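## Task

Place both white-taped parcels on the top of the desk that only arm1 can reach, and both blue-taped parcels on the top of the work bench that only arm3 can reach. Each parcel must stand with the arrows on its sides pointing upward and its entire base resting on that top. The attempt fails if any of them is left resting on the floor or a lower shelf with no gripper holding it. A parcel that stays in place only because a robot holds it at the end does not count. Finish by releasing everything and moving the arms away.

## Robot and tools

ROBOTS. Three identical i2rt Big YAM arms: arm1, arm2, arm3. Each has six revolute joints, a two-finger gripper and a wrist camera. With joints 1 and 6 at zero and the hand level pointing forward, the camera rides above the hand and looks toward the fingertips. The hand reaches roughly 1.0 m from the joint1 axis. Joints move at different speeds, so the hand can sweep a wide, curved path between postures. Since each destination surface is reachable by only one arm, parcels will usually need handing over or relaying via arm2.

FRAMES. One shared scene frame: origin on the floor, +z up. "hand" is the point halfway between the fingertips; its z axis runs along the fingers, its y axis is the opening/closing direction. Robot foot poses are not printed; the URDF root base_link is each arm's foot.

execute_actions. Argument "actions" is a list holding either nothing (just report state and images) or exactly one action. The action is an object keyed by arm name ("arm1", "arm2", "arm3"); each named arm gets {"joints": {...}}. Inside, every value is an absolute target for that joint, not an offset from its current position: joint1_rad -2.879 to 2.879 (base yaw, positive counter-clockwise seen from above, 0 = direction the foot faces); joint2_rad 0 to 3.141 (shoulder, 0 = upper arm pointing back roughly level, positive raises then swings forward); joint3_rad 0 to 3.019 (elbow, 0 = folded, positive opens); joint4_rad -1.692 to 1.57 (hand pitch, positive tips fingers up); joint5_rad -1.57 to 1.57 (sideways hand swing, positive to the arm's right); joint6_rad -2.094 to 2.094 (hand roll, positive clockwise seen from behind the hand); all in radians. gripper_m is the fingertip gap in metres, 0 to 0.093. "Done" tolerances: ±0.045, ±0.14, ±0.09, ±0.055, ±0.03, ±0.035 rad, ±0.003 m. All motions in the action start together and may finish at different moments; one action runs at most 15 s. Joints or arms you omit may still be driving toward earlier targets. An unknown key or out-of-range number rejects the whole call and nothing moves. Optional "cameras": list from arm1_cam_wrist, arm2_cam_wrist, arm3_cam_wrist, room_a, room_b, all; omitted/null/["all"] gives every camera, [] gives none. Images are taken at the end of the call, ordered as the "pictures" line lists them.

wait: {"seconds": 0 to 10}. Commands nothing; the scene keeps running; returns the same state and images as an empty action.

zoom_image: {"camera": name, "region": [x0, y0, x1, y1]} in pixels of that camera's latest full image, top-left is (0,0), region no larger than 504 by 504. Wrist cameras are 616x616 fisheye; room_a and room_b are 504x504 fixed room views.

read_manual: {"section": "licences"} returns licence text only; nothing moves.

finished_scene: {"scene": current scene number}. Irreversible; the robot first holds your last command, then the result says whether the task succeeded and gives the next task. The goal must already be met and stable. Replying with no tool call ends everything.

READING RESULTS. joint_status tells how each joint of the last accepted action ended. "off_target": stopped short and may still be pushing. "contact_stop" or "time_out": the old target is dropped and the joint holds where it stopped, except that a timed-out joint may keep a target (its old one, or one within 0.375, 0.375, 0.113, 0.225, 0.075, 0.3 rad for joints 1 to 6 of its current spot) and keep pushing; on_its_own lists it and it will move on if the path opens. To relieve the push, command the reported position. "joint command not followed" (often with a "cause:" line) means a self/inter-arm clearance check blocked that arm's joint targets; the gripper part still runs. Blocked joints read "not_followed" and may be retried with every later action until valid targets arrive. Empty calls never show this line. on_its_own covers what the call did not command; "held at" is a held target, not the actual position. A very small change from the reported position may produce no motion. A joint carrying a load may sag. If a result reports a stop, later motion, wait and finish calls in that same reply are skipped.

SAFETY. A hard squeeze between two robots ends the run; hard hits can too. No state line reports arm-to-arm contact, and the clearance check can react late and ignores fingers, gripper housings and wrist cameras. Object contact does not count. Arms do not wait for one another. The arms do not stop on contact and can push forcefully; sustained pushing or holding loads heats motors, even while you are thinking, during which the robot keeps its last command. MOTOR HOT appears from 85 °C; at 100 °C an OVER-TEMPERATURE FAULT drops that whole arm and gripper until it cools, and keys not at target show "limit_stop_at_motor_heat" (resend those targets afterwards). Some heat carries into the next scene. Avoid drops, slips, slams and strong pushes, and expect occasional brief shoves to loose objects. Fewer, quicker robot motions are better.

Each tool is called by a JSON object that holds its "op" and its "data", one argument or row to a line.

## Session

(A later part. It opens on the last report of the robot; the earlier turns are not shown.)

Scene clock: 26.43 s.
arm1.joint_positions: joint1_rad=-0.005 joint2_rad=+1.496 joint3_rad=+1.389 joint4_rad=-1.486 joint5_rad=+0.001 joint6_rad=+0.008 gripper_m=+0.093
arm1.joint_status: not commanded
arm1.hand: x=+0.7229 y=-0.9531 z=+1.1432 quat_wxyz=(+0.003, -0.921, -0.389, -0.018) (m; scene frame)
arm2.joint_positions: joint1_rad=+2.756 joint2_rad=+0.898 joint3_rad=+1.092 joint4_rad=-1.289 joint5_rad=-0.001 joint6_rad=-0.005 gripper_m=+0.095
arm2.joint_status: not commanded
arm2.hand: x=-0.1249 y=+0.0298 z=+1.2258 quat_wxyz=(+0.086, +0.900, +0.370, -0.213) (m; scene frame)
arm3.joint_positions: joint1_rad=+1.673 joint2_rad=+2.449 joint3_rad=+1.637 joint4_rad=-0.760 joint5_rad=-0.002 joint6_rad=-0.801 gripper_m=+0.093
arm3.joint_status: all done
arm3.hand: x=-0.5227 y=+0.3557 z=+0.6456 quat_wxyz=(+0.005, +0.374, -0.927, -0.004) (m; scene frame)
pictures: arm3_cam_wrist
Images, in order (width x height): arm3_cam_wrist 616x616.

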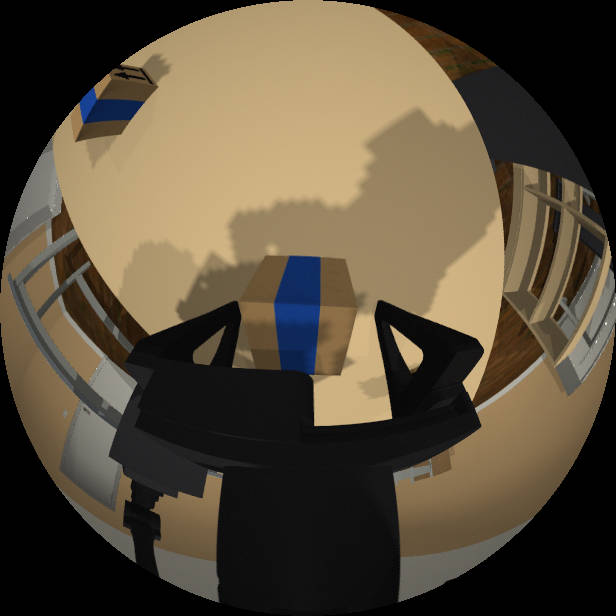

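{"op": "execute_actions", "data": {
  "actions": [
    {"arm3":{"joints":{"gripper_m":0.03}},"arm2":{"joints":{"joint1_rad":2.105,"joint6_rad":0.41}}}
  ],
  "cameras": []
}}

{"op": "execute_actions", "data": {
  "actions": [
    {"arm3":{"joints":{"joint2_rad":1.2,"joint3_rad":1.0,"joint6_rad":0}}}
  ],
  "cameras": []
}}

{"op": "execute_actions", "data": {
  "actions": [
    {"arm3":{"joints":{"joint1_rad":-1.7,"joint2_rad":1.0,"joint3_rad":0.84,"joint4_rad":0.3}},"arm2":{"joints":{"joint2_rad":1.8,"joint3_rad":1.69,"joint4_rad":-1.3}}}
  ],
  "cameras": []
}}

{"op": "execute_actions", "data": {
  "actions": [
    {"arm3":{"joints":{"joint2_rad":1.85,"joint4_rad":1.33}},"arm2":{"joints":{"joint2_rad":2.36,"joint4_rad":-0.82}}}
  ],
  "cameras": ["arm2_cam_wrist","arm3_cam_wrist"]
}}

Scene clock: 28.50 s.
arm1.joint_positions: joint1_rad=-0.005 joint2_rad=+1.496 joint3_rad=+1.389 joint4_rad=-1.486 joint5_rad=+0.001 joint6_rad=+0.008 gripper_m=+0.093
arm1.joint_status: not commanded
arm1.hand: x=+0.7229 y=-0.9531 z=+1.1432 quat_wxyz=(+0.003, -0.921, -0.389, -0.018) (m; scene frame)
arm2.joint_positions: joint1_rad=+2.107 joint2_rad=+0.898 joint3_rad=+1.092 joint4_rad=-1.289 joint5_rad=+0.000 joint6_rad=+0.402 gripper_m=+0.095
arm2.joint_status: all done
arm2.hand: x=-0.2153 y=+0.2173 z=+1.2269 quat_wxyz=(+0.056, +0.964, -0.133, -0.224) (m; scene frame)
arm3.joint_positions: joint1_rad=+1.673 joint2_rad=+2.449 joint3_rad=+1.637 joint4_rad=-0.759 joint5_rad=-0.001 joint6_rad=-0.800 gripper_m=+0.049
arm3.joint_status: gripper_m off_target (ended at +0.049, target +0.030)
arm3.hand: x=-0.5225 y=+0.3556 z=+0.6455 quat_wxyz=(+0.005, +0.374, -0.928, -0.003) (m; scene frame)
pictures: none
No camera images: the call's "cameras" was empty. Leave "cameras" out to get every camera's image.

Scene clock: 30.27 s.
arm1.joint_positions: joint1_rad=-0.005 joint2_rad=+1.496 joint3_rad=+1.389 joint4_rad=-1.486 joint5_rad=+0.001 joint6_rad=+0.008 gripper_m=+0.093
arm1.joint_status: not commanded
arm1.hand: x=+0.7229 y=-0.9531 z=+1.1432 quat_wxyz=(+0.003, -0.921, -0.389, -0.018) (m; scene frame)
arm2.joint_positions: joint1_rad=+2.107 joint2_rad=+0.898 joint3_rad=+1.092 joint4_rad=-1.289 joint5_rad=+0.000 joint6_rad=+0.402 gripper_m=+0.095
arm2.joint_status: not commanded
arm2.hand: x=-0.2153 y=+0.2173 z=+1.2269 quat_wxyz=(+0.056, +0.964, -0.133, -0.224) (m; scene frame)
arm3.joint_positions: joint1_rad=+1.673 joint2_rad=+1.202 joint3_rad=+1.000 joint4_rad=-0.753 joint5_rad=-0.001 joint6_rad=-0.011 gripper_m=+0.049
arm3.joint_status: all done
arm3.hand: x=-0.6720 y=+0.3602 z=+1.0814 quat_wxyz=(-0.298, -0.011, -0.954, +0.006) (m; scene frame)
pictures: none
No camera images: the call's "cameras" was empty. Leave "cameras" out to get every camera's image.

Scene clock: 32.93 s.
arm1.joint_positions: joint1_rad=-0.005 joint2_rad=+1.496 joint3_rad=+1.389 joint4_rad=-1.486 joint5_rad=+0.001 joint6_rad=+0.008 gripper_m=+0.093
arm1.joint_status: not commanded
arm1.hand: x=+0.7229 y=-0.9531 z=+1.1432 quat_wxyz=(+0.003, -0.921, -0.389, -0.018) (m; scene frame)
arm2.joint_positions: joint1_rad=+2.107 joint2_rad=+1.812 joint3_rad=+1.640 joint4_rad=-1.294 joint5_rad=+0.000 joint6_rad=+0.403 gripper_m=+0.095
arm2.joint_status: all done
arm2.hand: x=-0.4662 y=+0.1868 z=+1.0726 quat_wxyz=(+0.009, +0.989, -0.138, -0.047) (m; scene frame)
arm3.joint_positions: joint1_rad=-1.698 joint2_rad=+1.007 joint3_rad=+0.832 joint4_rad=+0.266 joint5_rad=+0.001 joint6_rad=-0.009 gripper_m=+0.049
arm3.joint_status: all done
arm3.hand: x=-1.6149 y=+0.5070 z=+1.3032 quat_wxyz=(+0.101, -0.665, +0.086, +0.735) (m; scene frame)
pictures: none
No camera images: the call's "cameras" was empty. Leave "cameras" out to get every camera's image.

Scene clock: 34.50 s.
arm1.joint_positions: joint1_rad=-0.005 joint2_rad=+1.496 joint3_rad=+1.389 joint4_rad=-1.486 joint5_rad=+0.001 joint6_rad=+0.008 gripper_m=+0.093
arm1.joint_status: not commanded
arm1.hand: x=+0.7229 y=-0.9531 z=+1.1432 quat_wxyz=(+0.003, -0.921, -0.389, -0.018) (m; scene frame)
arm2.joint_positions: joint1_rad=+2.107 joint2_rad=+2.370 joint3_rad=+1.657 joint4_rad=-0.834 joint5_rad=+0.000 joint6_rad=+0.403 gripper_m=+0.095
arm2.joint_status: all done
arm2.hand: x=-0.5185 y=+0.1830 z=+0.7504 quat_wxyz=(-0.002, +0.990, -0.138, -0.008) (m; scene frame)
arm3.joint_positions: joint1_rad=-1.698 joint2_rad=+1.862 joint3_rad=+0.832 joint4_rad=+1.299 joint5_rad=+0.001 joint6_rad=-0.009 gripper_m=+0.049
arm3.joint_status: all done
arm3.hand: x=-1.7441 y=+0.5416 z=+1.0739 quat_wxyz=(+0.109, -0.597, +0.077, +0.791) (m; scene frame)
pictures: arm2_cam_wrist, arm3_cam_wrist
Images, in order (width x height): arm2_cam_wrist 616x616, arm3_cam_wrist 616x616.

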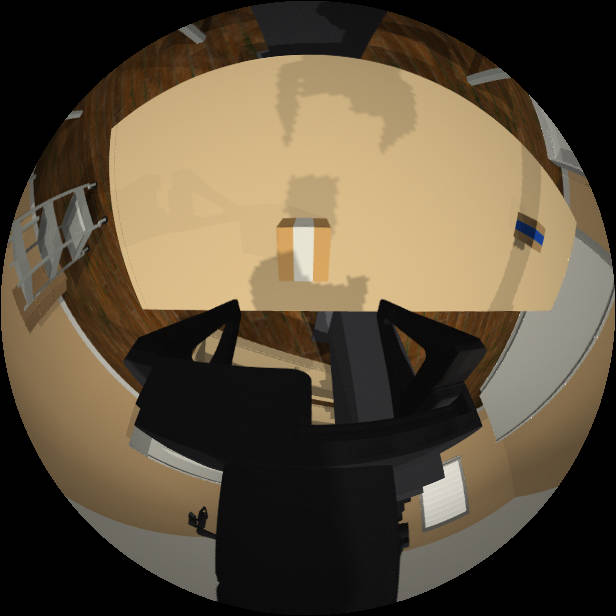

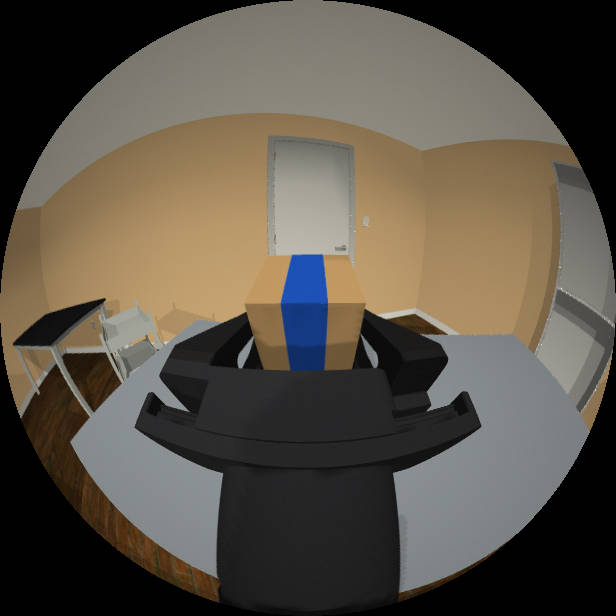

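{"op": "execute_actions", "data": {
  "actions": [
    {"arm3":{"joints":{"joint2_rad":2.23}},"arm2":{"joints":{"joint2_rad":2.57,"joint3_rad":1.77,"joint4_rad":-0.72}}}
  ],
  "cameras": ["arm2_cam_wrist"]
}}

{"op": "execute_actions", "data": {
  "actions": [
    {"arm3":{"joints":{"joint2_rad":2.3,"joint4_rad":1.345}},"arm2":{"joints":{"gripper_m":0.03}}}
  ],
  "cameras": ["arm2_cam_wrist","room_a"]
}}

Scene clock: 36.20 s.
arm1.joint_positions: joint1_rad=-0.005 joint2_rad=+1.496 joint3_rad=+1.389 joint4_rad=-1.486 joint5_rad=+0.001 joint6_rad=+0.008 gripper_m=+0.093
arm1.joint_status: not commanded
arm1.hand: x=+0.7229 y=-0.9531 z=+1.1432 quat_wxyz=(+0.003, -0.921, -0.389, -0.018) (m; scene frame)
arm2.joint_positions: joint1_rad=+2.107 joint2_rad=+2.589 joint3_rad=+1.748 joint4_rad=-0.729 joint5_rad=+0.000 joint6_rad=+0.403 gripper_m=+0.095
arm2.joint_status: all done
arm2.hand: x=-0.5166 y=+0.1842 z=+0.6406 quat_wxyz=(-0.005, +0.990, -0.138, +0.003) (m; scene frame)
arm3.joint_positions: joint1_rad=-1.698 joint2_rad=+2.260 joint3_rad=+0.832 joint4_rad=+1.311 joint5_rad=+0.001 joint6_rad=-0.009 gripper_m=+0.049
arm3.joint_status: all done
arm3.hand: x=-1.7314 y=+0.5378 z=+0.8347 quat_wxyz=(+0.091, -0.738, +0.095, +0.662) (m; scene frame)
pictures: arm2_cam_wrist
Images, in order (width x height): arm2_cam_wrist 616x616.

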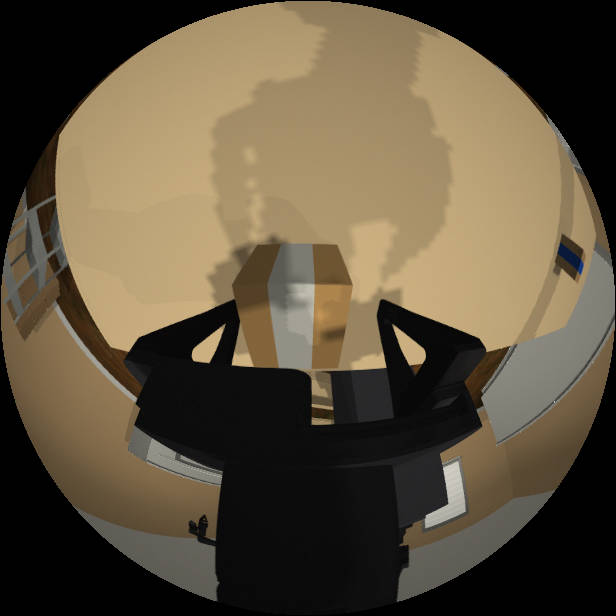

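Scene clock: 36.97 s.
arm1.joint_positions: joint1_rad=-0.005 joint2_rad=+1.496 joint3_rad=+1.389 joint4_rad=-1.486 joint5_rad=+0.001 joint6_rad=+0.008 gripper_m=+0.093
arm1.joint_status: not commanded
arm1.hand: x=+0.7229 y=-0.9531 z=+1.1432 quat_wxyz=(+0.003, -0.921, -0.389, -0.018) (m; scene frame)
arm2.joint_positions: joint1_rad=+2.107 joint2_rad=+2.589 joint3_rad=+1.748 joint4_rad=-0.729 joint5_rad=+0.000 joint6_rad=+0.403 gripper_m=+0.049
arm2.joint_status: gripper_m off_target (ended at +0.049, target +0.030)
arm2.hand: x=-0.5166 y=+0.1843 z=+0.6406 quat_wxyz=(-0.005, +0.990, -0.138, +0.003) (m; scene frame)
arm3.joint_positions: joint1_rad=-1.698 joint2_rad=+2.304 joint3_rad=+0.832 joint4_rad=+1.316 joint5_rad=+0.001 joint6_rad=-0.009 gripper_m=+0.049
arm3.joint_status: all done
arm3.hand: x=-1.7246 y=+0.5360 z=+0.8099 quat_wxyz=(+0.089, -0.750, +0.097, +0.648) (m; scene frame)
pictures: arm2_cam_wrist, room_a
Images, in order (width x height): arm2_cam_wrist 616x616, room_a 504x504.

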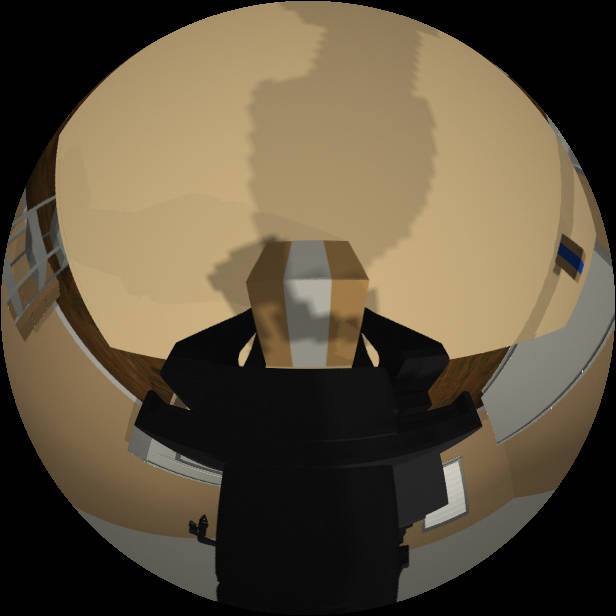

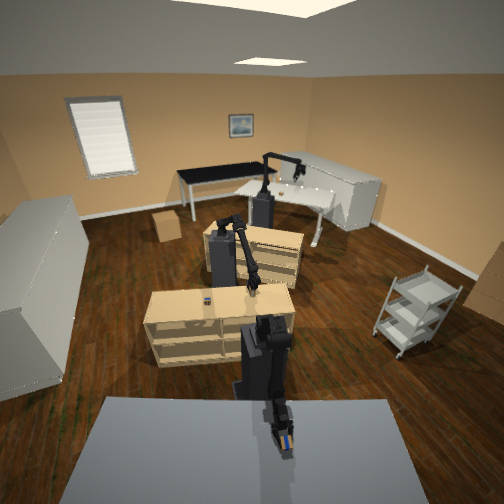

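{"op": "execute_actions", "data": {
  "actions": [
    {"arm3":{"joints":{"joint2_rad":2.33}},"arm2":{"joints":{"joint2_rad":2.1}}}
  ],
  "cameras": []
}}

{"op": "execute_actions", "data": {
  "actions": [
    {"arm3":{"joints":{"gripper_m":0.093}},"arm2":{"joints":{"joint1_rad":1.2,"joint2_rad":1.7,"joint3_rad":1.5}}}
  ],
  "cameras": ["arm3_cam_wrist"]
}}

{"op": "execute_actions", "data": {
  "actions": [
    {"arm3":{"joints":{"joint2_rad":1.5,"joint3_rad":0.8}},"arm2":{"joints":{"joint1_rad":-0.5,"joint6_rad":0}}}
  ],
  "cameras": ["room_a"]
}}

{"op": "zoom_image", "data": {
  "camera": "room_a",
  "region": [250,400,330,480]
}}

{"op": "execute_actions", "data": {
  "actions": [
    {"arm3":{"joints":{"joint1_rad":2.03,"joint2_rad":1.8,"joint3_rad":1.74,"joint4_rad":-0.98,"joint6_rad":0.5}},"arm2":{"joints":{"joint1_rad":-1.93,"joint2_rad":2.2,"joint3_rad":1.78,"joint4_rad":-0.9}}}
  ],
  "cameras": []
}}

{"op": "execute_actions", "data": {
  "actions": [
    {"arm3":{"joints":{"joint2_rad":2.28}},"arm2":{"joints":{"joint2_rad":2.4}}}
  ],
  "cameras": ["arm2_cam_wrist","arm3_cam_wrist","room_b"]
}}

Scene clock: 39.30 s.
arm1.joint_positions: joint1_rad=-0.005 joint2_rad=+1.496 joint3_rad=+1.389 joint4_rad=-1.486 joint5_rad=+0.001 joint6_rad=+0.008 gripper_m=+0.093
arm1.joint_status: not commanded
arm1.hand: x=+0.7229 y=-0.9531 z=+1.1432 quat_wxyz=(+0.003, -0.921, -0.389, -0.018) (m; scene frame)
arm2.joint_positions: joint1_rad=+2.107 joint2_rad=+2.118 joint3_rad=+1.750 joint4_rad=-0.729 joint5_rad=+0.000 joint6_rad=+0.403 gripper_m=+0.049
arm2.joint_status: all done
arm2.hand: x=-0.6292 y=+0.1672 z=+0.9613 quat_wxyz=(+0.056, +0.964, -0.133, -0.224) (m; scene frame)
arm3.joint_positions: joint1_rad=-1.698 joint2_rad=+2.322 joint3_rad=+0.832 joint4_rad=+1.321 joint5_rad=+0.001 joint6_rad=-0.011 gripper_m=+0.049
arm3.joint_status: all done
arm3.hand: x=-1.7217 y=+0.5352 z=+0.8008 quat_wxyz=(+0.089, -0.755, +0.097, +0.643) (m; scene frame)
pictures: none
No camera images: the call's "cameras" was empty. Leave "cameras" out to get every camera's image.

Scene clock: 40.83 s.
arm1.joint_positions: joint1_rad=-0.005 joint2_rad=+1.496 joint3_rad=+1.389 joint4_rad=-1.486 joint5_rad=+0.001 joint6_rad=+0.008 gripper_m=+0.093
arm1.joint_status: not commanded
arm1.hand: x=+0.7229 y=-0.9531 z=+1.1432 quat_wxyz=(+0.003, -0.921, -0.389, -0.018) (m; scene frame)
arm2.joint_positions: joint1_rad=+1.194 joint2_rad=+1.701 joint3_rad=+1.487 joint4_rad=-0.728 joint5_rad=+0.002 joint6_rad=+0.405 gripper_m=+0.049
arm2.joint_status: all done
arm2.hand: x=-0.3534 y=+0.7245 z=+1.1236 quat_wxyz=(-0.066, +0.788, -0.532, -0.303) (m; scene frame)
arm3.joint_positions: joint1_rad=-1.698 joint2_rad=+2.322 joint3_rad=+0.832 joint4_rad=+1.321 joint5_rad=+0.001 joint6_rad=-0.011 gripper_m=+0.093
arm3.joint_status: all done
arm3.hand: x=-1.7217 y=+0.5352 z=+0.8008 quat_wxyz=(+0.089, -0.755, +0.097, +0.643) (m; scene frame)
pictures: arm3_cam_wrist
Images, in order (width x height): arm3_cam_wrist 616x616.

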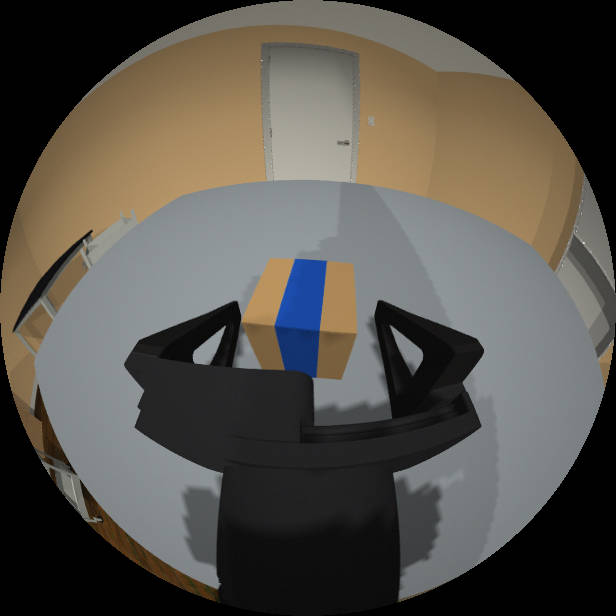

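Scene clock: 42.93 s.
arm1.joint_positions: joint1_rad=-0.005 joint2_rad=+1.496 joint3_rad=+1.389 joint4_rad=-1.486 joint5_rad=+0.001 joint6_rad=+0.008 gripper_m=+0.093
arm1.joint_status: not commanded
arm1.hand: x=+0.7229 y=-0.9531 z=+1.1432 quat_wxyz=(+0.003, -0.921, -0.389, -0.018) (m; scene frame)
arm2.joint_positions: joint1_rad=-0.505 joint2_rad=+1.714 joint3_rad=+1.487 joint4_rad=-0.728 joint5_rad=+0.002 joint6_rad=+0.008 gripper_m=+0.049
arm2.joint_status: all done
arm2.hand: x=+0.6311 y=+0.6588 z=+1.1229 quat_wxyz=(-0.292, +0.302, -0.902, -0.101) (m; scene frame)
arm3.joint_positions: joint1_rad=-1.698 joint2_rad=+1.500 joint3_rad=+0.794 joint4_rad=+1.332 joint5_rad=+0.001 joint6_rad=-0.011 gripper_m=+0.093
arm3.joint_status: all done
arm3.hand: x=-1.6683 y=+0.5214 z=+1.2706 quat_wxyz=(+0.122, -0.447, +0.058, +0.884) (m; scene frame)
pictures: room_a
Images, in order (width x height): room_a 504x504.

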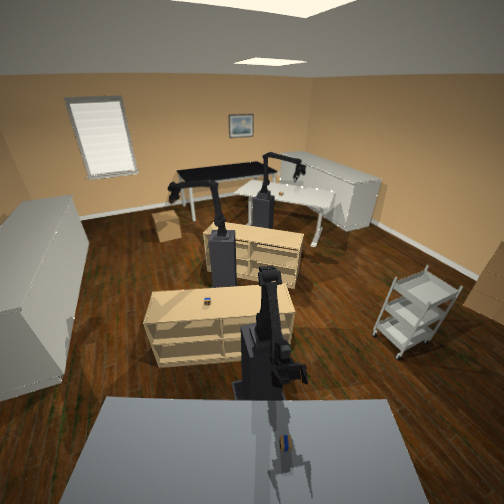

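Region (250, 400, 330, 480) of room_a's 504x504 image, scaled by 6.300, with more detail than that image has.

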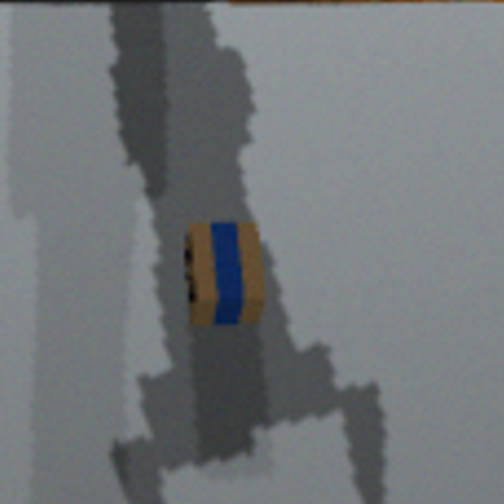

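Scene clock: 45.97 s.
arm1.joint_positions: joint1_rad=-0.005 joint2_rad=+1.496 joint3_rad=+1.389 joint4_rad=-1.486 joint5_rad=+0.001 joint6_rad=+0.008 gripper_m=+0.093
arm1.joint_status: not commanded
arm1.hand: x=+0.7229 y=-0.9531 z=+1.1432 quat_wxyz=(+0.003, -0.921, -0.389, -0.018) (m; scene frame)
arm2.joint_positions: joint1_rad=-1.931 joint2_rad=+2.214 joint3_rad=+1.754 joint4_rad=-0.888 joint5_rad=+0.002 joint6_rad=+0.005 gripper_m=+0.050
arm2.joint_status: all done
arm2.hand: x=+0.6128 y=-0.2267 z=+0.8882 quat_wxyz=(-0.104, -0.377, -0.920, +0.036) (m; scene frame)
arm3.joint_positions: joint1_rad=+2.038 joint2_rad=+1.831 joint3_rad=+1.696 joint4_rad=-0.966 joint5_rad=-0.001 joint6_rad=+0.489 gripper_m=+0.093
arm3.joint_status: all done
arm3.hand: x=-0.4986 y=+0.5955 z=+1.0574 quat_wxyz=(-0.208, -0.077, -0.971, -0.093) (m; scene frame)
pictures: none
No camera images: the call's "cameras" was empty. Leave "cameras" out to get every camera's image.

Scene clock: 47.50 s.
arm1.joint_positions: joint1_rad=-0.005 joint2_rad=+1.496 joint3_rad=+1.389 joint4_rad=-1.486 joint5_rad=+0.001 joint6_rad=+0.008 gripper_m=+0.093
arm1.joint_status: not commanded
arm1.hand: x=+0.7229 y=-0.9531 z=+1.1432 quat_wxyz=(+0.003, -0.921, -0.389, -0.018) (m; scene frame)
arm2.joint_positions: joint1_rad=-1.931 joint2_rad=+2.419 joint3_rad=+1.751 joint4_rad=-0.892 joint5_rad=+0.002 joint6_rad=+0.005 gripper_m=+0.050
arm2.joint_status: all done
arm2.hand: x=+0.5804 y=-0.1928 z=+0.7527 quat_wxyz=(-0.006, -0.378, -0.926, -0.003) (m; scene frame)
arm3.joint_positions: joint1_rad=+2.038 joint2_rad=+2.299 joint3_rad=+1.715 joint4_rad=-0.971 joint5_rad=-0.001 joint6_rad=+0.489 gripper_m=+0.093
arm3.joint_status: all done
arm3.hand: x=-0.5278 y=+0.5871 z=+0.7611 quat_wxyz=(-0.002, -0.079, -0.997, -0.004) (m; scene frame)
pictures: arm2_cam_wrist, arm3_cam_wrist, room_b
Images, in order (width x height): arm2_cam_wrist 616x616, arm3_cam_wrist 616x616, room_b 504x504.

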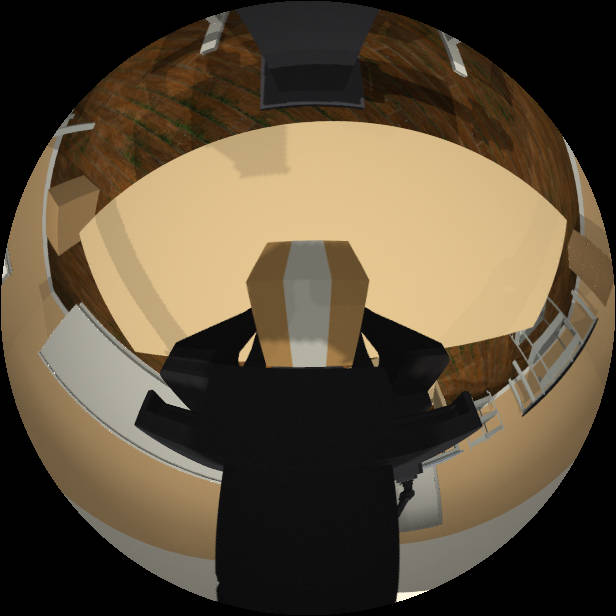

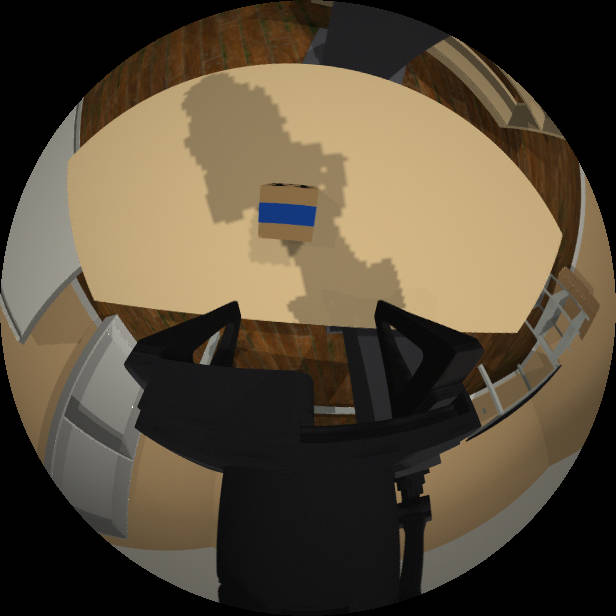

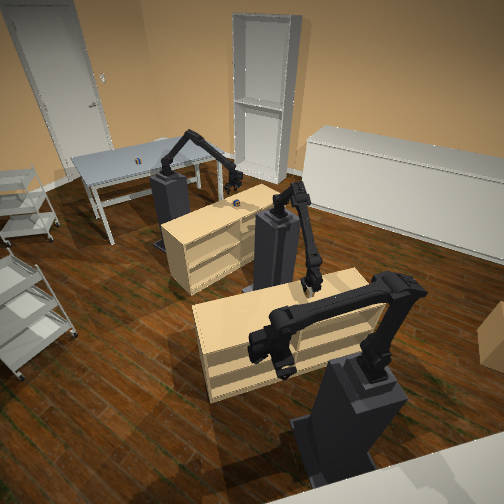

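{"op": "execute_actions", "data": {
  "actions": [
    {"arm3":{"joints":{"joint2_rad":2.54,"joint3_rad":1.955,"joint4_rad":-0.9,"joint6_rad":0.58}},"arm2":{"joints":{"joint2_rad":2.515,"joint4_rad":-0.78}}}
  ],
  "cameras": ["arm2_cam_wrist","arm3_cam_wrist","room_b"]
}}

{"op": "zoom_image", "data": {
  "camera": "room_b",
  "region": [275,260,355,320]
}}

Scene clock: 49.03 s.
arm1.joint_positions: joint1_rad=-0.005 joint2_rad=+1.496 joint3_rad=+1.389 joint4_rad=-1.486 joint5_rad=+0.001 joint6_rad=+0.008 gripper_m=+0.093
arm1.joint_status: not commanded
arm1.hand: x=+0.7229 y=-0.9531 z=+1.1432 quat_wxyz=(+0.003, -0.921, -0.389, -0.018) (m; scene frame)
arm2.joint_positions: joint1_rad=-1.931 joint2_rad=+2.538 joint3_rad=+1.754 joint4_rad=-0.794 joint5_rad=+0.002 joint6_rad=+0.005 gripper_m=+0.050
arm2.joint_status: all done
arm2.hand: x=+0.5723 y=-0.1837 z=+0.6793 quat_wxyz=(+0.002, -0.378, -0.926, -0.007) (m; scene frame)
arm3.joint_positions: joint1_rad=+2.038 joint2_rad=+2.569 joint3_rad=+1.913 joint4_rad=-0.908 joint5_rad=-0.001 joint6_rad=+0.568 gripper_m=+0.093
arm3.joint_status: all done
arm3.hand: x=-0.4967 y=+0.5984 z=+0.6487 quat_wxyz=(+0.002, -0.119, -0.993, -0.002) (m; scene frame)
pictures: arm2_cam_wrist, arm3_cam_wrist, room_b
Images, in order (width x height): arm2_cam_wrist 616x616, arm3_cam_wrist 616x616, room_b 504x504.

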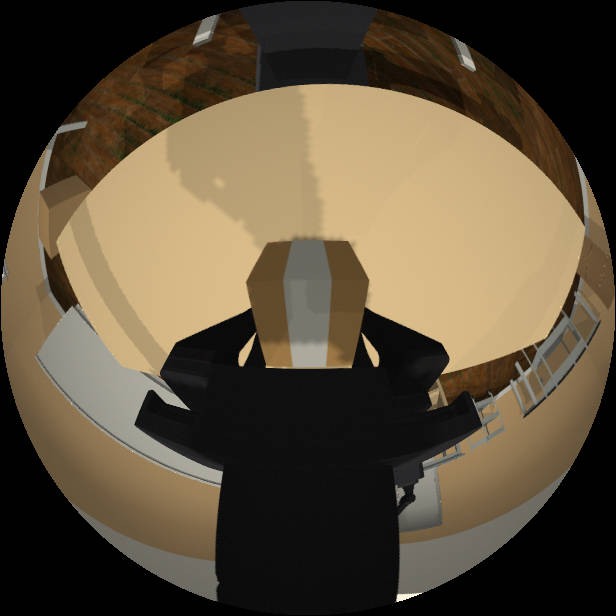

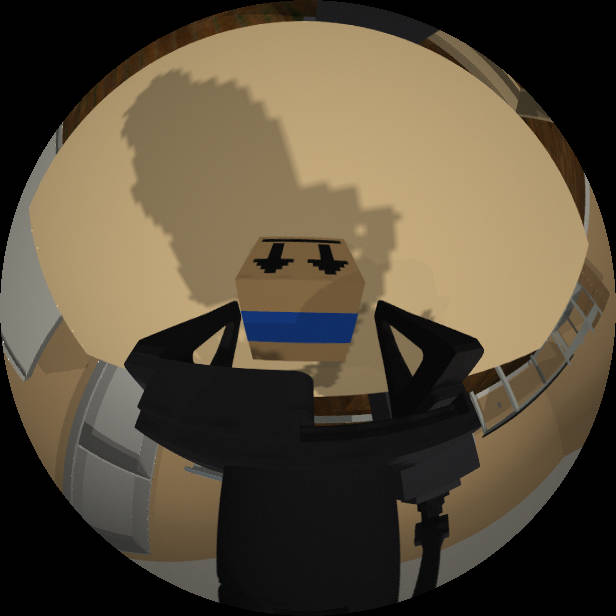

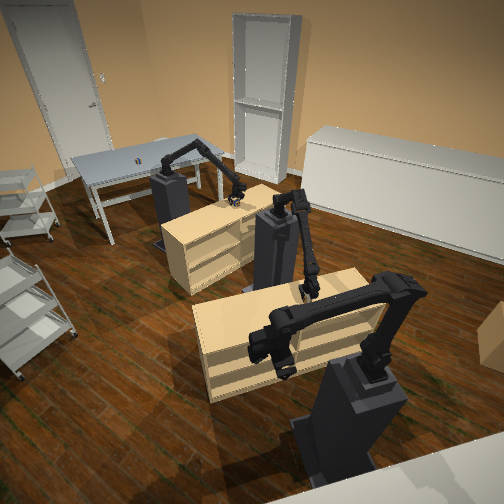

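Region (275, 260, 355, 320) of room_b's 504x504 image, scaled by 6.300, with more detail than that image has; it fills the top 378 rows of this view, and the rest is white.

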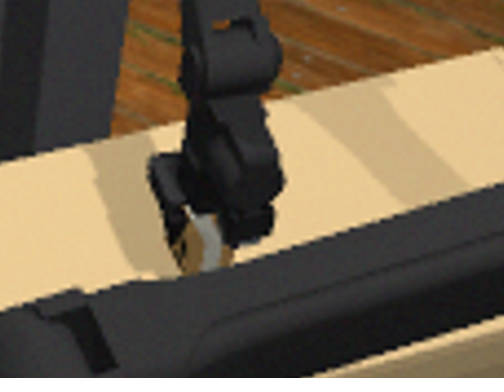

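{"op": "execute_actions", "data": {
  "actions": [
    {"arm3":{"joints":{"gripper_m":0.03}},"arm2":{"joints":{"joint2_rad":2.585,"joint4_rad":-0.73}}}
  ],
  "cameras": ["arm2_cam_wrist"]
}}

{"op": "execute_actions", "data": {
  "actions": [
    {"arm3":{"joints":{"joint2_rad":1.9,"joint3_rad":1.7}},"arm2":{"joints":{"joint2_rad":2.62,"joint4_rad":-0.7}}}
  ],
  "cameras": ["arm2_cam_wrist"]
}}

Scene clock: 50.10 s.
arm1.joint_positions: joint1_rad=-0.005 joint2_rad=+1.496 joint3_rad=+1.389 joint4_rad=-1.486 joint5_rad=+0.001 joint6_rad=+0.008 gripper_m=+0.093
arm1.joint_status: not commanded
arm1.hand: x=+0.7229 y=-0.9531 z=+1.1432 quat_wxyz=(+0.003, -0.921, -0.389, -0.018) (m; scene frame)
arm2.joint_positions: joint1_rad=-1.931 joint2_rad=+2.595 joint3_rad=+1.754 joint4_rad=-0.744 joint5_rad=+0.002 joint6_rad=+0.005 gripper_m=+0.050
arm2.joint_status: all done
arm2.hand: x=+0.5661 y=-0.1771 z=+0.6440 quat_wxyz=(+0.005, -0.378, -0.926, -0.008) (m; scene frame)
arm3.joint_positions: joint1_rad=+2.038 joint2_rad=+2.569 joint3_rad=+1.913 joint4_rad=-0.908 joint5_rad=-0.001 joint6_rad=+0.569 gripper_m=+0.049
arm3.joint_status: gripper_m off_target (ended at +0.049, target +0.030)
arm3.hand: x=-0.4967 y=+0.5984 z=+0.6487 quat_wxyz=(+0.002, -0.119, -0.993, -0.002) (m; scene frame)
pictures: arm2_cam_wrist
Images, in order (width x height): arm2_cam_wrist 616x616.

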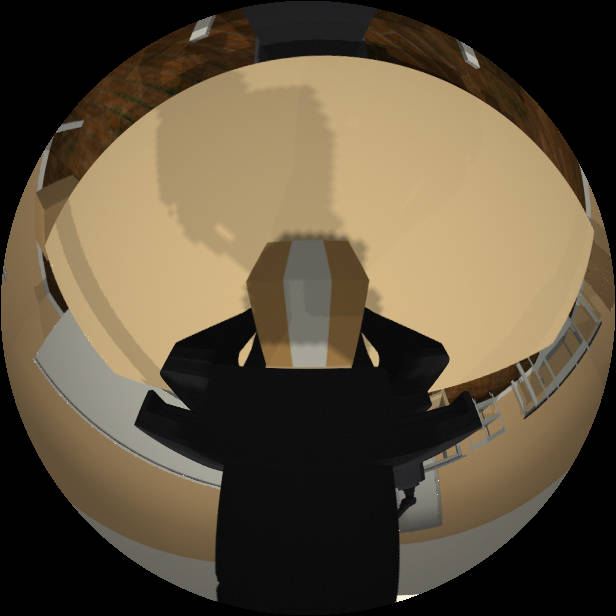

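Scene clock: 52.00 s.
arm1.joint_positions: joint1_rad=-0.005 joint2_rad=+1.496 joint3_rad=+1.389 joint4_rad=-1.486 joint5_rad=+0.001 joint6_rad=+0.008 gripper_m=+0.093
arm1.joint_status: not commanded
arm1.hand: x=+0.7229 y=-0.9531 z=+1.1432 quat_wxyz=(+0.003, -0.921, -0.389, -0.018) (m; scene frame)
arm2.joint_positions: joint1_rad=-1.931 joint2_rad=+2.601 joint3_rad=+1.755 joint4_rad=-0.718 joint5_rad=+0.002 joint6_rad=+0.005 gripper_m=+0.050
arm2.joint_status: all done
arm2.hand: x=+0.5693 y=-0.1802 z=+0.6407 quat_wxyz=(-0.005, -0.378, -0.926, -0.004) (m; scene frame)
arm3.joint_positions: joint1_rad=+2.038 joint2_rad=+1.918 joint3_rad=+1.689 joint4_rad=-0.907 joint5_rad=-0.001 joint6_rad=+0.570 gripper_m=+0.049
arm3.joint_status: all done
arm3.hand: x=-0.4847 y=+0.6006 z=+1.0027 quat_wxyz=(-0.189, -0.117, -0.970, -0.094) (m; scene frame)
pictures: arm2_cam_wrist
Images, in order (width x height): arm2_cam_wrist 616x616.

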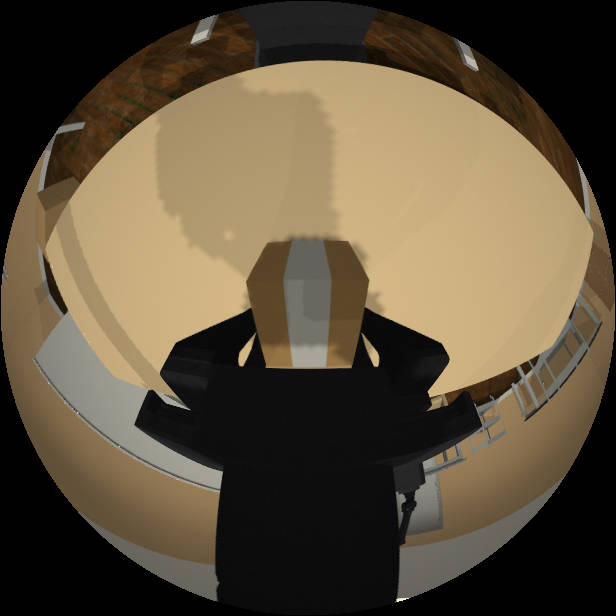

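{"op": "execute_actions", "data": {
  "actions": [
    {"arm3":{"joints":{"joint1_rad":0.5,"joint2_rad":1.8,"joint3_rad":1.6,"joint4_rad":-0.99,"joint6_rad":0}},"arm2":{"joints":{"joint2_rad":2.59,"gripper_m":0.093}}}
  ],
  "cameras": []
}}

{"op": "execute_actions", "data": {
  "actions": [
    {"arm3":{"joints":{"joint1_rad":-1.4}},"arm2":{"joints":{"joint2_rad":1.2,"joint3_rad":1.3}},"arm1":{"joints":{"joint1_rad":-0.7}}}
  ],
  "cameras": []
}}

{"op": "execute_actions", "data": {
  "actions": [
    {"arm3":{"joints":{"joint2_rad":2.12}},"arm2":{"joints":{"joint1_rad":-0.3,"joint2_rad":0.7,"joint3_rad":0.9}},"arm1":{"joints":{"joint1_rad":-1.615,"joint2_rad":1.6}}}
  ],
  "cameras": []
}}

{"op": "execute_actions", "data": {
  "actions": [
    {"arm3":{"joints":{"joint2_rad":2.195}},"arm1":{"joints":{"joint2_rad":2.41,"joint3_rad":1.75,"joint4_rad":-0.83}}}
  ],
  "cameras": ["arm1_cam_wrist","arm3_cam_wrist"]
}}

Scene clock: 54.30 s.
arm1.joint_positions: joint1_rad=-0.005 joint2_rad=+1.496 joint3_rad=+1.389 joint4_rad=-1.486 joint5_rad=+0.001 joint6_rad=+0.008 gripper_m=+0.093
arm1.joint_status: not commanded
arm1.hand: x=+0.7229 y=-0.9531 z=+1.1432 quat_wxyz=(+0.003, -0.921, -0.389, -0.018) (m; scene frame)
arm2.joint_positions: joint1_rad=-1.931 joint2_rad=+2.601 joint3_rad=+1.755 joint4_rad=-0.715 joint5_rad=+0.002 joint6_rad=+0.005 gripper_m=+0.093
arm2.joint_status: all done
arm2.hand: x=+0.5700 y=-0.1808 z=+0.6407 quat_wxyz=(-0.007, -0.378, -0.926, -0.003) (m; scene frame)
arm3.joint_positions: joint1_rad=+0.492 joint2_rad=+1.832 joint3_rad=+1.597 joint4_rad=-0.979 joint5_rad=+0.003 joint6_rad=+0.012 gripper_m=+0.049
arm3.joint_status: all done
arm3.hand: x=-0.9147 y=-0.2262 z=+1.0116 quat_wxyz=(-0.141, -0.566, -0.805, +0.104) (m; scene frame)
pictures: none
No camera images: the call's "cameras" was empty. Leave "cameras" out to get every camera's image.

Scene clock: 56.43 s.
arm1.joint_positions: joint1_rad=-0.705 joint2_rad=+1.496 joint3_rad=+1.389 joint4_rad=-1.486 joint5_rad=+0.001 joint6_rad=+0.008 gripper_m=+0.093
arm1.joint_status: all done
arm1.hand: x=+0.5914 y=-0.6854 z=+1.1420 quat_wxyz=(+0.002, -0.999, -0.050, -0.019) (m; scene frame)
arm2.joint_positions: joint1_rad=-1.931 joint2_rad=+1.194 joint3_rad=+1.292 joint4_rad=-0.708 joint5_rad=+0.002 joint6_rad=+0.005 gripper_m=+0.093
arm2.joint_status: all done
arm2.hand: x=+0.4856 y=-0.1108 z=+1.3094 quat_wxyz=(-0.430, -0.339, -0.820, +0.168) (m; scene frame)
arm3.joint_positions: joint1_rad=-1.408 joint2_rad=+1.832 joint3_rad=+1.597 joint4_rad=-0.979 joint5_rad=+0.001 joint6_rad=+0.008 gripper_m=+0.049
arm3.joint_status: all done
arm3.hand: x=-1.7798 y=+0.3606 z=+1.0218 quat_wxyz=(-0.002, -0.983, -0.009, +0.183) (m; scene frame)
pictures: none
No camera images: the call's "cameras" was empty. Leave "cameras" out to get every camera's image.

Scene clock: 58.23 s.
arm1.joint_positions: joint1_rad=-1.620 joint2_rad=+1.622 joint3_rad=+1.389 joint4_rad=-1.488 joint5_rad=+0.001 joint6_rad=+0.008 gripper_m=+0.093
arm1.joint_status: all done
arm1.hand: x=+0.7184 y=-0.3176 z=+1.0923 quat_wxyz=(-0.024, -0.915, +0.395, -0.076) (m; scene frame)
arm2.joint_positions: joint1_rad=-0.303 joint2_rad=+0.698 joint3_rad=+0.891 joint4_rad=-0.708 joint5_rad=-0.001 joint6_rad=+0.005 gripper_m=+0.093
arm2.joint_status: all done
arm2.hand: x=+0.3464 y=+0.5327 z=+1.2885 quat_wxyz=(-0.462, +0.356, -0.783, -0.214) (m; scene frame)
arm3.joint_positions: joint1_rad=-1.407 joint2_rad=+2.147 joint3_rad=+1.580 joint4_rad=-0.981 joint5_rad=+0.001 joint6_rad=+0.008 gripper_m=+0.049
arm3.joint_status: all done
arm3.hand: x=-1.7520 y=+0.3613 z=+0.8221 quat_wxyz=(+0.001, -1.000, -0.009, +0.017) (m; scene frame)
pictures: none
No camera images: the call's "cameras" was empty. Leave "cameras" out to get every camera's image.

Scene clock: 59.97 s.
arm1.joint_positions: joint1_rad=-1.620 joint2_rad=+2.441 joint3_rad=+1.715 joint4_rad=-0.844 joint5_rad=+0.001 joint6_rad=+0.008 gripper_m=+0.093
arm1.joint_status: all done
arm1.hand: x=+0.5880 y=-0.1745 z=+0.7399 quat_wxyz=(+0.005, -0.918, +0.396, -0.007) (m; scene frame)
arm2.joint_positions: joint1_rad=-0.303 joint2_rad=+0.698 joint3_rad=+0.891 joint4_rad=-0.708 joint5_rad=-0.001 joint6_rad=+0.005 gripper_m=+0.093
arm2.joint_status: not commanded
arm2.hand: x=+0.3464 y=+0.5327 z=+1.2885 quat_wxyz=(-0.462, +0.356, -0.783, -0.214) (m; scene frame)
arm3.joint_positions: joint1_rad=-1.406 joint2_rad=+2.187 joint3_rad=+1.580 joint4_rad=-0.982 joint5_rad=+0.001 joint6_rad=+0.008 gripper_m=+0.049
arm3.joint_status: all done
arm3.hand: x=-1.7447 y=+0.3610 z=+0.7984 quat_wxyz=(+0.002, -1.000, -0.010, -0.004) (m; scene frame)
pictures: arm1_cam_wrist, arm3_cam_wrist
Images, in order (width x height): arm1_cam_wrist 616x616, arm3_cam_wrist 616x616.

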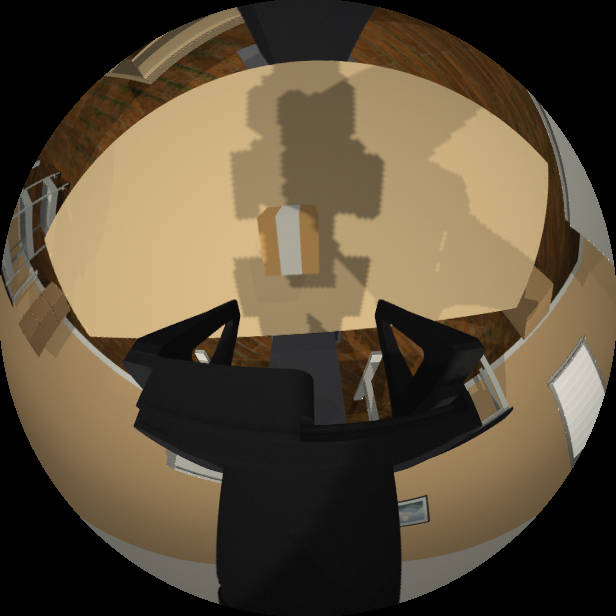

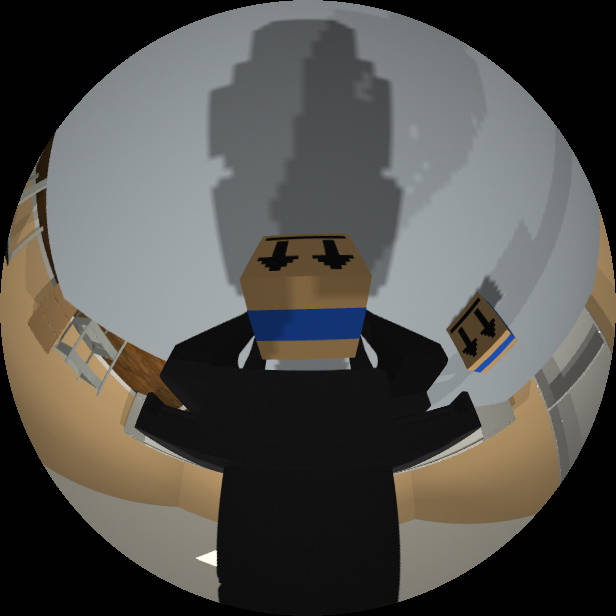

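{"op": "execute_actions", "data": {
  "actions": [
    {"arm3":{"joints":{"gripper_m":0.093}},"arm1":{"joints":{"joint1_rad":-1.588,"joint2_rad":2.64,"joint3_rad":1.915,"joint4_rad":-0.775,"joint6_rad":-0.04}}}
  ],
  "cameras": ["arm1_cam_wrist"]
}}

Scene clock: 61.33 s.
arm1.joint_positions: joint1_rad=-1.588 joint2_rad=+2.666 joint3_rad=+1.895 joint4_rad=-0.780 joint5_rad=+0.001 joint6_rad=-0.030 gripper_m=+0.093
arm1.joint_status: all done
arm1.hand: x=+0.5551 y=-0.1693 z=+0.6477 quat_wxyz=(+0.009, -0.931, +0.364, +0.002) (m; scene frame)
arm2.joint_positions: joint1_rad=-0.303 joint2_rad=+0.698 joint3_rad=+0.891 joint4_rad=-0.708 joint5_rad=-0.001 joint6_rad=+0.005 gripper_m=+0.093
arm2.joint_status: not commanded
arm2.hand: x=+0.3464 y=+0.5327 z=+1.2885 quat_wxyz=(-0.462, +0.356, -0.783, -0.214) (m; scene frame)
arm3.joint_positions: joint1_rad=-1.406 joint2_rad=+2.189 joint3_rad=+1.580 joint4_rad=-0.982 joint5_rad=+0.001 joint6_rad=+0.008 gripper_m=+0.093
arm3.joint_status: all done
arm3.hand: x=-1.7444 y=+0.3610 z=+0.7975 quat_wxyz=(+0.002, -1.000, -0.010, -0.005) (m; scene frame)
pictures: arm1_cam_wrist
Images, in order (width x height): arm1_cam_wrist 616x616.

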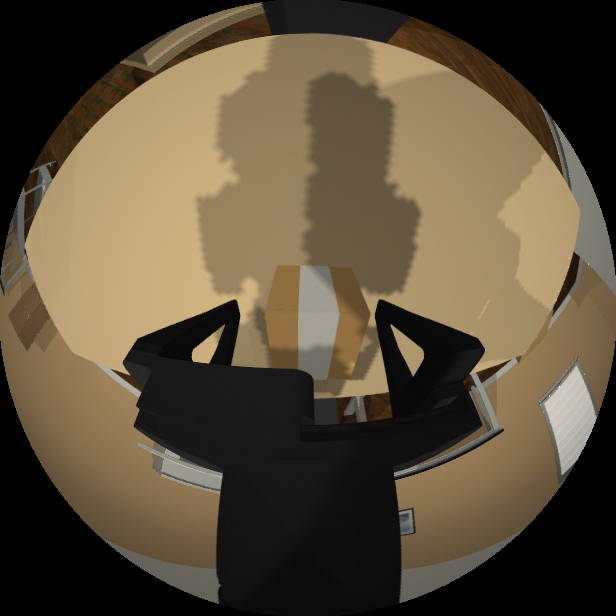

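{"op": "execute_actions", "data": {
  "actions": [
    {"arm3":{"joints":{"joint2_rad":1.6}},"arm1":{"joints":{"joint2_rad":2.69,"joint4_rad":-0.81}}}
  ],
  "cameras": ["arm1_cam_wrist"]
}}

{"op": "execute_actions", "data": {
  "actions": [
    {"arm1":{"joints":{"gripper_m":0.03}}}
  ],
  "cameras": []
}}

{"op": "execute_actions", "data": {
  "actions": [
    {"arm1":{"joints":{"joint2_rad":2.1,"joint3_rad":1.73,"joint4_rad":-0.89}}}
  ],
  "cameras": ["arm1_cam_wrist"]
}}

{"op": "execute_actions", "data": {
  "actions": [
    {"arm1":{"joints":{"joint1_rad":0.95}}}
  ],
  "cameras": []
}}

{"op": "execute_actions", "data": {
  "actions": [
    {"arm1":{"joints":{"joint2_rad":2.36}}}
  ],
  "cameras": ["arm1_cam_wrist"]
}}

Scene clock: 63.50 s.
arm1.joint_positions: joint1_rad=-1.588 joint2_rad=+2.682 joint3_rad=+1.895 joint4_rad=-0.798 joint5_rad=+0.001 joint6_rad=-0.030 gripper_m=+0.093
arm1.joint_status: all done
arm1.hand: x=+0.5630 y=-0.1768 z=+0.6375 quat_wxyz=(+0.002, -0.931, +0.364, -0.013) (m; scene frame)
arm2.joint_positions: joint1_rad=-0.303 joint2_rad=+0.698 joint3_rad=+0.891 joint4_rad=-0.708 joint5_rad=-0.001 joint6_rad=+0.005 gripper_m=+0.093
arm2.joint_status: not commanded
arm2.hand: x=+0.3464 y=+0.5327 z=+1.2885 quat_wxyz=(-0.462, +0.356, -0.783, -0.214) (m; scene frame)
arm3.joint_positions: joint1_rad=-1.406 joint2_rad=+1.614 joint3_rad=+1.580 joint4_rad=-0.982 joint5_rad=+0.001 joint6_rad=+0.008 gripper_m=+0.093
arm3.joint_status: all done
arm3.hand: x=-1.7530 y=+0.3601 z=+1.1460 quat_wxyz=(-0.003, -0.960, -0.010, +0.279) (m; scene frame)
pictures: arm1_cam_wrist
Images, in order (width x height): arm1_cam_wrist 616x616.

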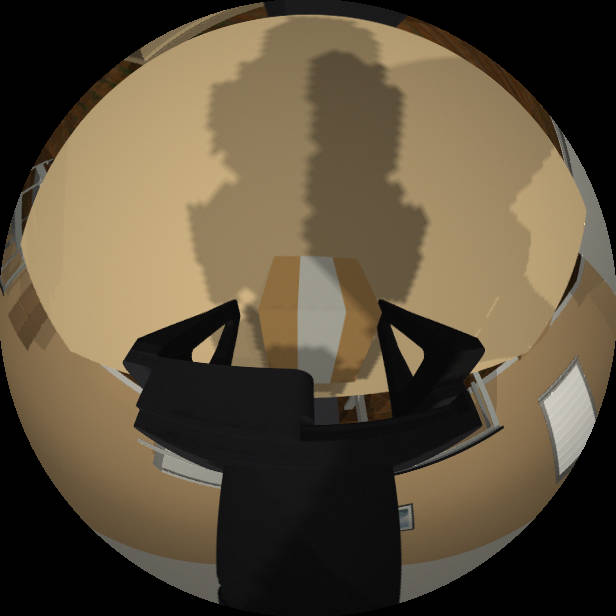

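Scene clock: 64.13 s.
arm1.joint_positions: joint1_rad=-1.588 joint2_rad=+2.682 joint3_rad=+1.895 joint4_rad=-0.798 joint5_rad=+0.001 joint6_rad=-0.031 gripper_m=+0.049
arm1.joint_status: gripper_m off_target (ended at +0.049, target +0.030)
arm1.hand: x=+0.5630 y=-0.1768 z=+0.6375 quat_wxyz=(+0.002, -0.932, +0.363, -0.013) (m; scene frame)
arm2.joint_positions: joint1_rad=-0.303 joint2_rad=+0.698 joint3_rad=+0.891 joint4_rad=-0.708 joint5_rad=-0.001 joint6_rad=+0.005 gripper_m=+0.093
arm2.joint_status: not commanded
arm2.hand: x=+0.3464 y=+0.5327 z=+1.2885 quat_wxyz=(-0.462, +0.356, -0.783, -0.214) (m; scene frame)
arm3.joint_positions: joint1_rad=-1.406 joint2_rad=+1.614 joint3_rad=+1.580 joint4_rad=-0.982 joint5_rad=+0.001 joint6_rad=+0.008 gripper_m=+0.093
arm3.joint_status: not commanded
arm3.hand: x=-1.7530 y=+0.3601 z=+1.1460 quat_wxyz=(-0.003, -0.960, -0.010, +0.279) (m; scene frame)
pictures: none
No camera images: the call's "cameras" was empty. Leave "cameras" out to get every camera's image.

Scene clock: 66.07 s.
arm1.joint_positions: joint1_rad=-1.588 joint2_rad=+2.116 joint3_rad=+1.710 joint4_rad=-0.887 joint5_rad=+0.001 joint6_rad=-0.031 gripper_m=+0.049
arm1.joint_status: all done
arm1.hand: x=+0.5316 y=-0.1520 z=+0.9475 quat_wxyz=(+0.059, -0.924, +0.359, +0.120) (m; scene frame)
arm2.joint_positions: joint1_rad=-0.303 joint2_rad=+0.698 joint3_rad=+0.891 joint4_rad=-0.708 joint5_rad=-0.001 joint6_rad=+0.005 gripper_m=+0.093
arm2.joint_status: not commanded
arm2.hand: x=+0.3464 y=+0.5327 z=+1.2885 quat_wxyz=(-0.462, +0.356, -0.783, -0.214) (m; scene frame)
arm3.joint_positions: joint1_rad=-1.406 joint2_rad=+1.614 joint3_rad=+1.580 joint4_rad=-0.982 joint5_rad=+0.001 joint6_rad=+0.008 gripper_m=+0.093
arm3.joint_status: not commanded
arm3.hand: x=-1.7530 y=+0.3601 z=+1.1460 quat_wxyz=(-0.003, -0.960, -0.010, +0.279) (m; scene frame)
pictures: arm1_cam_wrist
Images, in order (width x height): arm1_cam_wrist 616x616.

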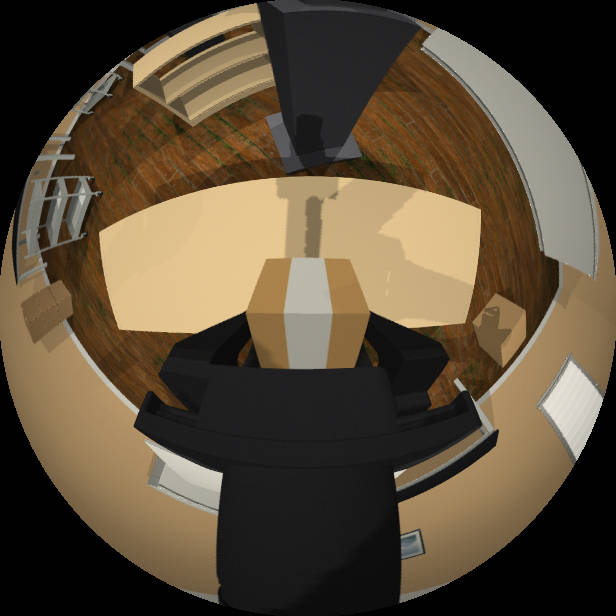

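Scene clock: 68.63 s.
arm1.joint_positions: joint1_rad=+0.951 joint2_rad=+2.116 joint3_rad=+1.710 joint4_rad=-0.887 joint5_rad=-0.002 joint6_rad=-0.033 gripper_m=+0.049
arm1.joint_status: all done
arm1.hand: x=+1.1611 y=-1.3196 z=+0.9537 quat_wxyz=(-0.111, -0.618, -0.774, +0.083) (m; scene frame)
arm2.joint_positions: joint1_rad=-0.303 joint2_rad=+0.698 joint3_rad=+0.891 joint4_rad=-0.708 joint5_rad=-0.001 joint6_rad=+0.005 gripper_m=+0.093
arm2.joint_status: not commanded
arm2.hand: x=+0.3464 y=+0.5327 z=+1.2885 quat_wxyz=(-0.462, +0.356, -0.783, -0.214) (m; scene frame)
arm3.joint_positions: joint1_rad=-1.406 joint2_rad=+1.614 joint3_rad=+1.580 joint4_rad=-0.982 joint5_rad=+0.001 joint6_rad=+0.008 gripper_m=+0.093
arm3.joint_status: not commanded
arm3.hand: x=-1.7530 y=+0.3601 z=+1.1460 quat_wxyz=(-0.003, -0.960, -0.010, +0.279) (m; scene frame)
pictures: none
No camera images: the call's "cameras" was empty. Leave "cameras" out to get every camera's image.

Scene clock: 70.00 s.
arm1.joint_positions: joint1_rad=+0.951 joint2_rad=+2.398 joint3_rad=+1.695 joint4_rad=-0.887 joint5_rad=-0.002 joint6_rad=-0.033 gripper_m=+0.049
arm1.joint_status: all done
arm1.hand: x=+1.1523 y=-1.2591 z=+0.7665 quat_wxyz=(+0.001, -0.623, -0.782, -0.013) (m; scene frame)
arm2.joint_positions: joint1_rad=-0.303 joint2_rad=+0.698 joint3_rad=+0.891 joint4_rad=-0.708 joint5_rad=-0.001 joint6_rad=+0.005 gripper_m=+0.093
arm2.joint_status: not commanded
arm2.hand: x=+0.3464 y=+0.5327 z=+1.2885 quat_wxyz=(-0.462, +0.356, -0.783, -0.214) (m; scene frame)
arm3.joint_positions: joint1_rad=-1.406 joint2_rad=+1.614 joint3_rad=+1.580 joint4_rad=-0.982 joint5_rad=+0.001 joint6_rad=+0.008 gripper_m=+0.093
arm3.joint_status: not commanded
arm3.hand: x=-1.7530 y=+0.3601 z=+1.1460 quat_wxyz=(-0.003, -0.960, -0.010, +0.279) (m; scene frame)
pictures: arm1_cam_wrist
Images, in order (width x height): arm1_cam_wrist 616x616.

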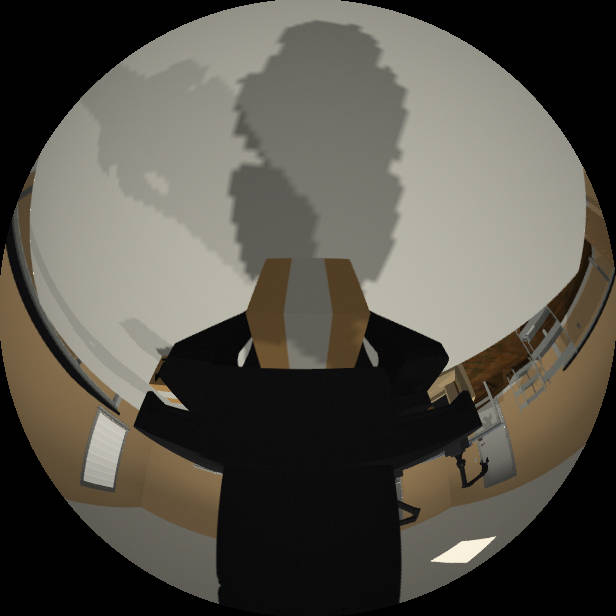

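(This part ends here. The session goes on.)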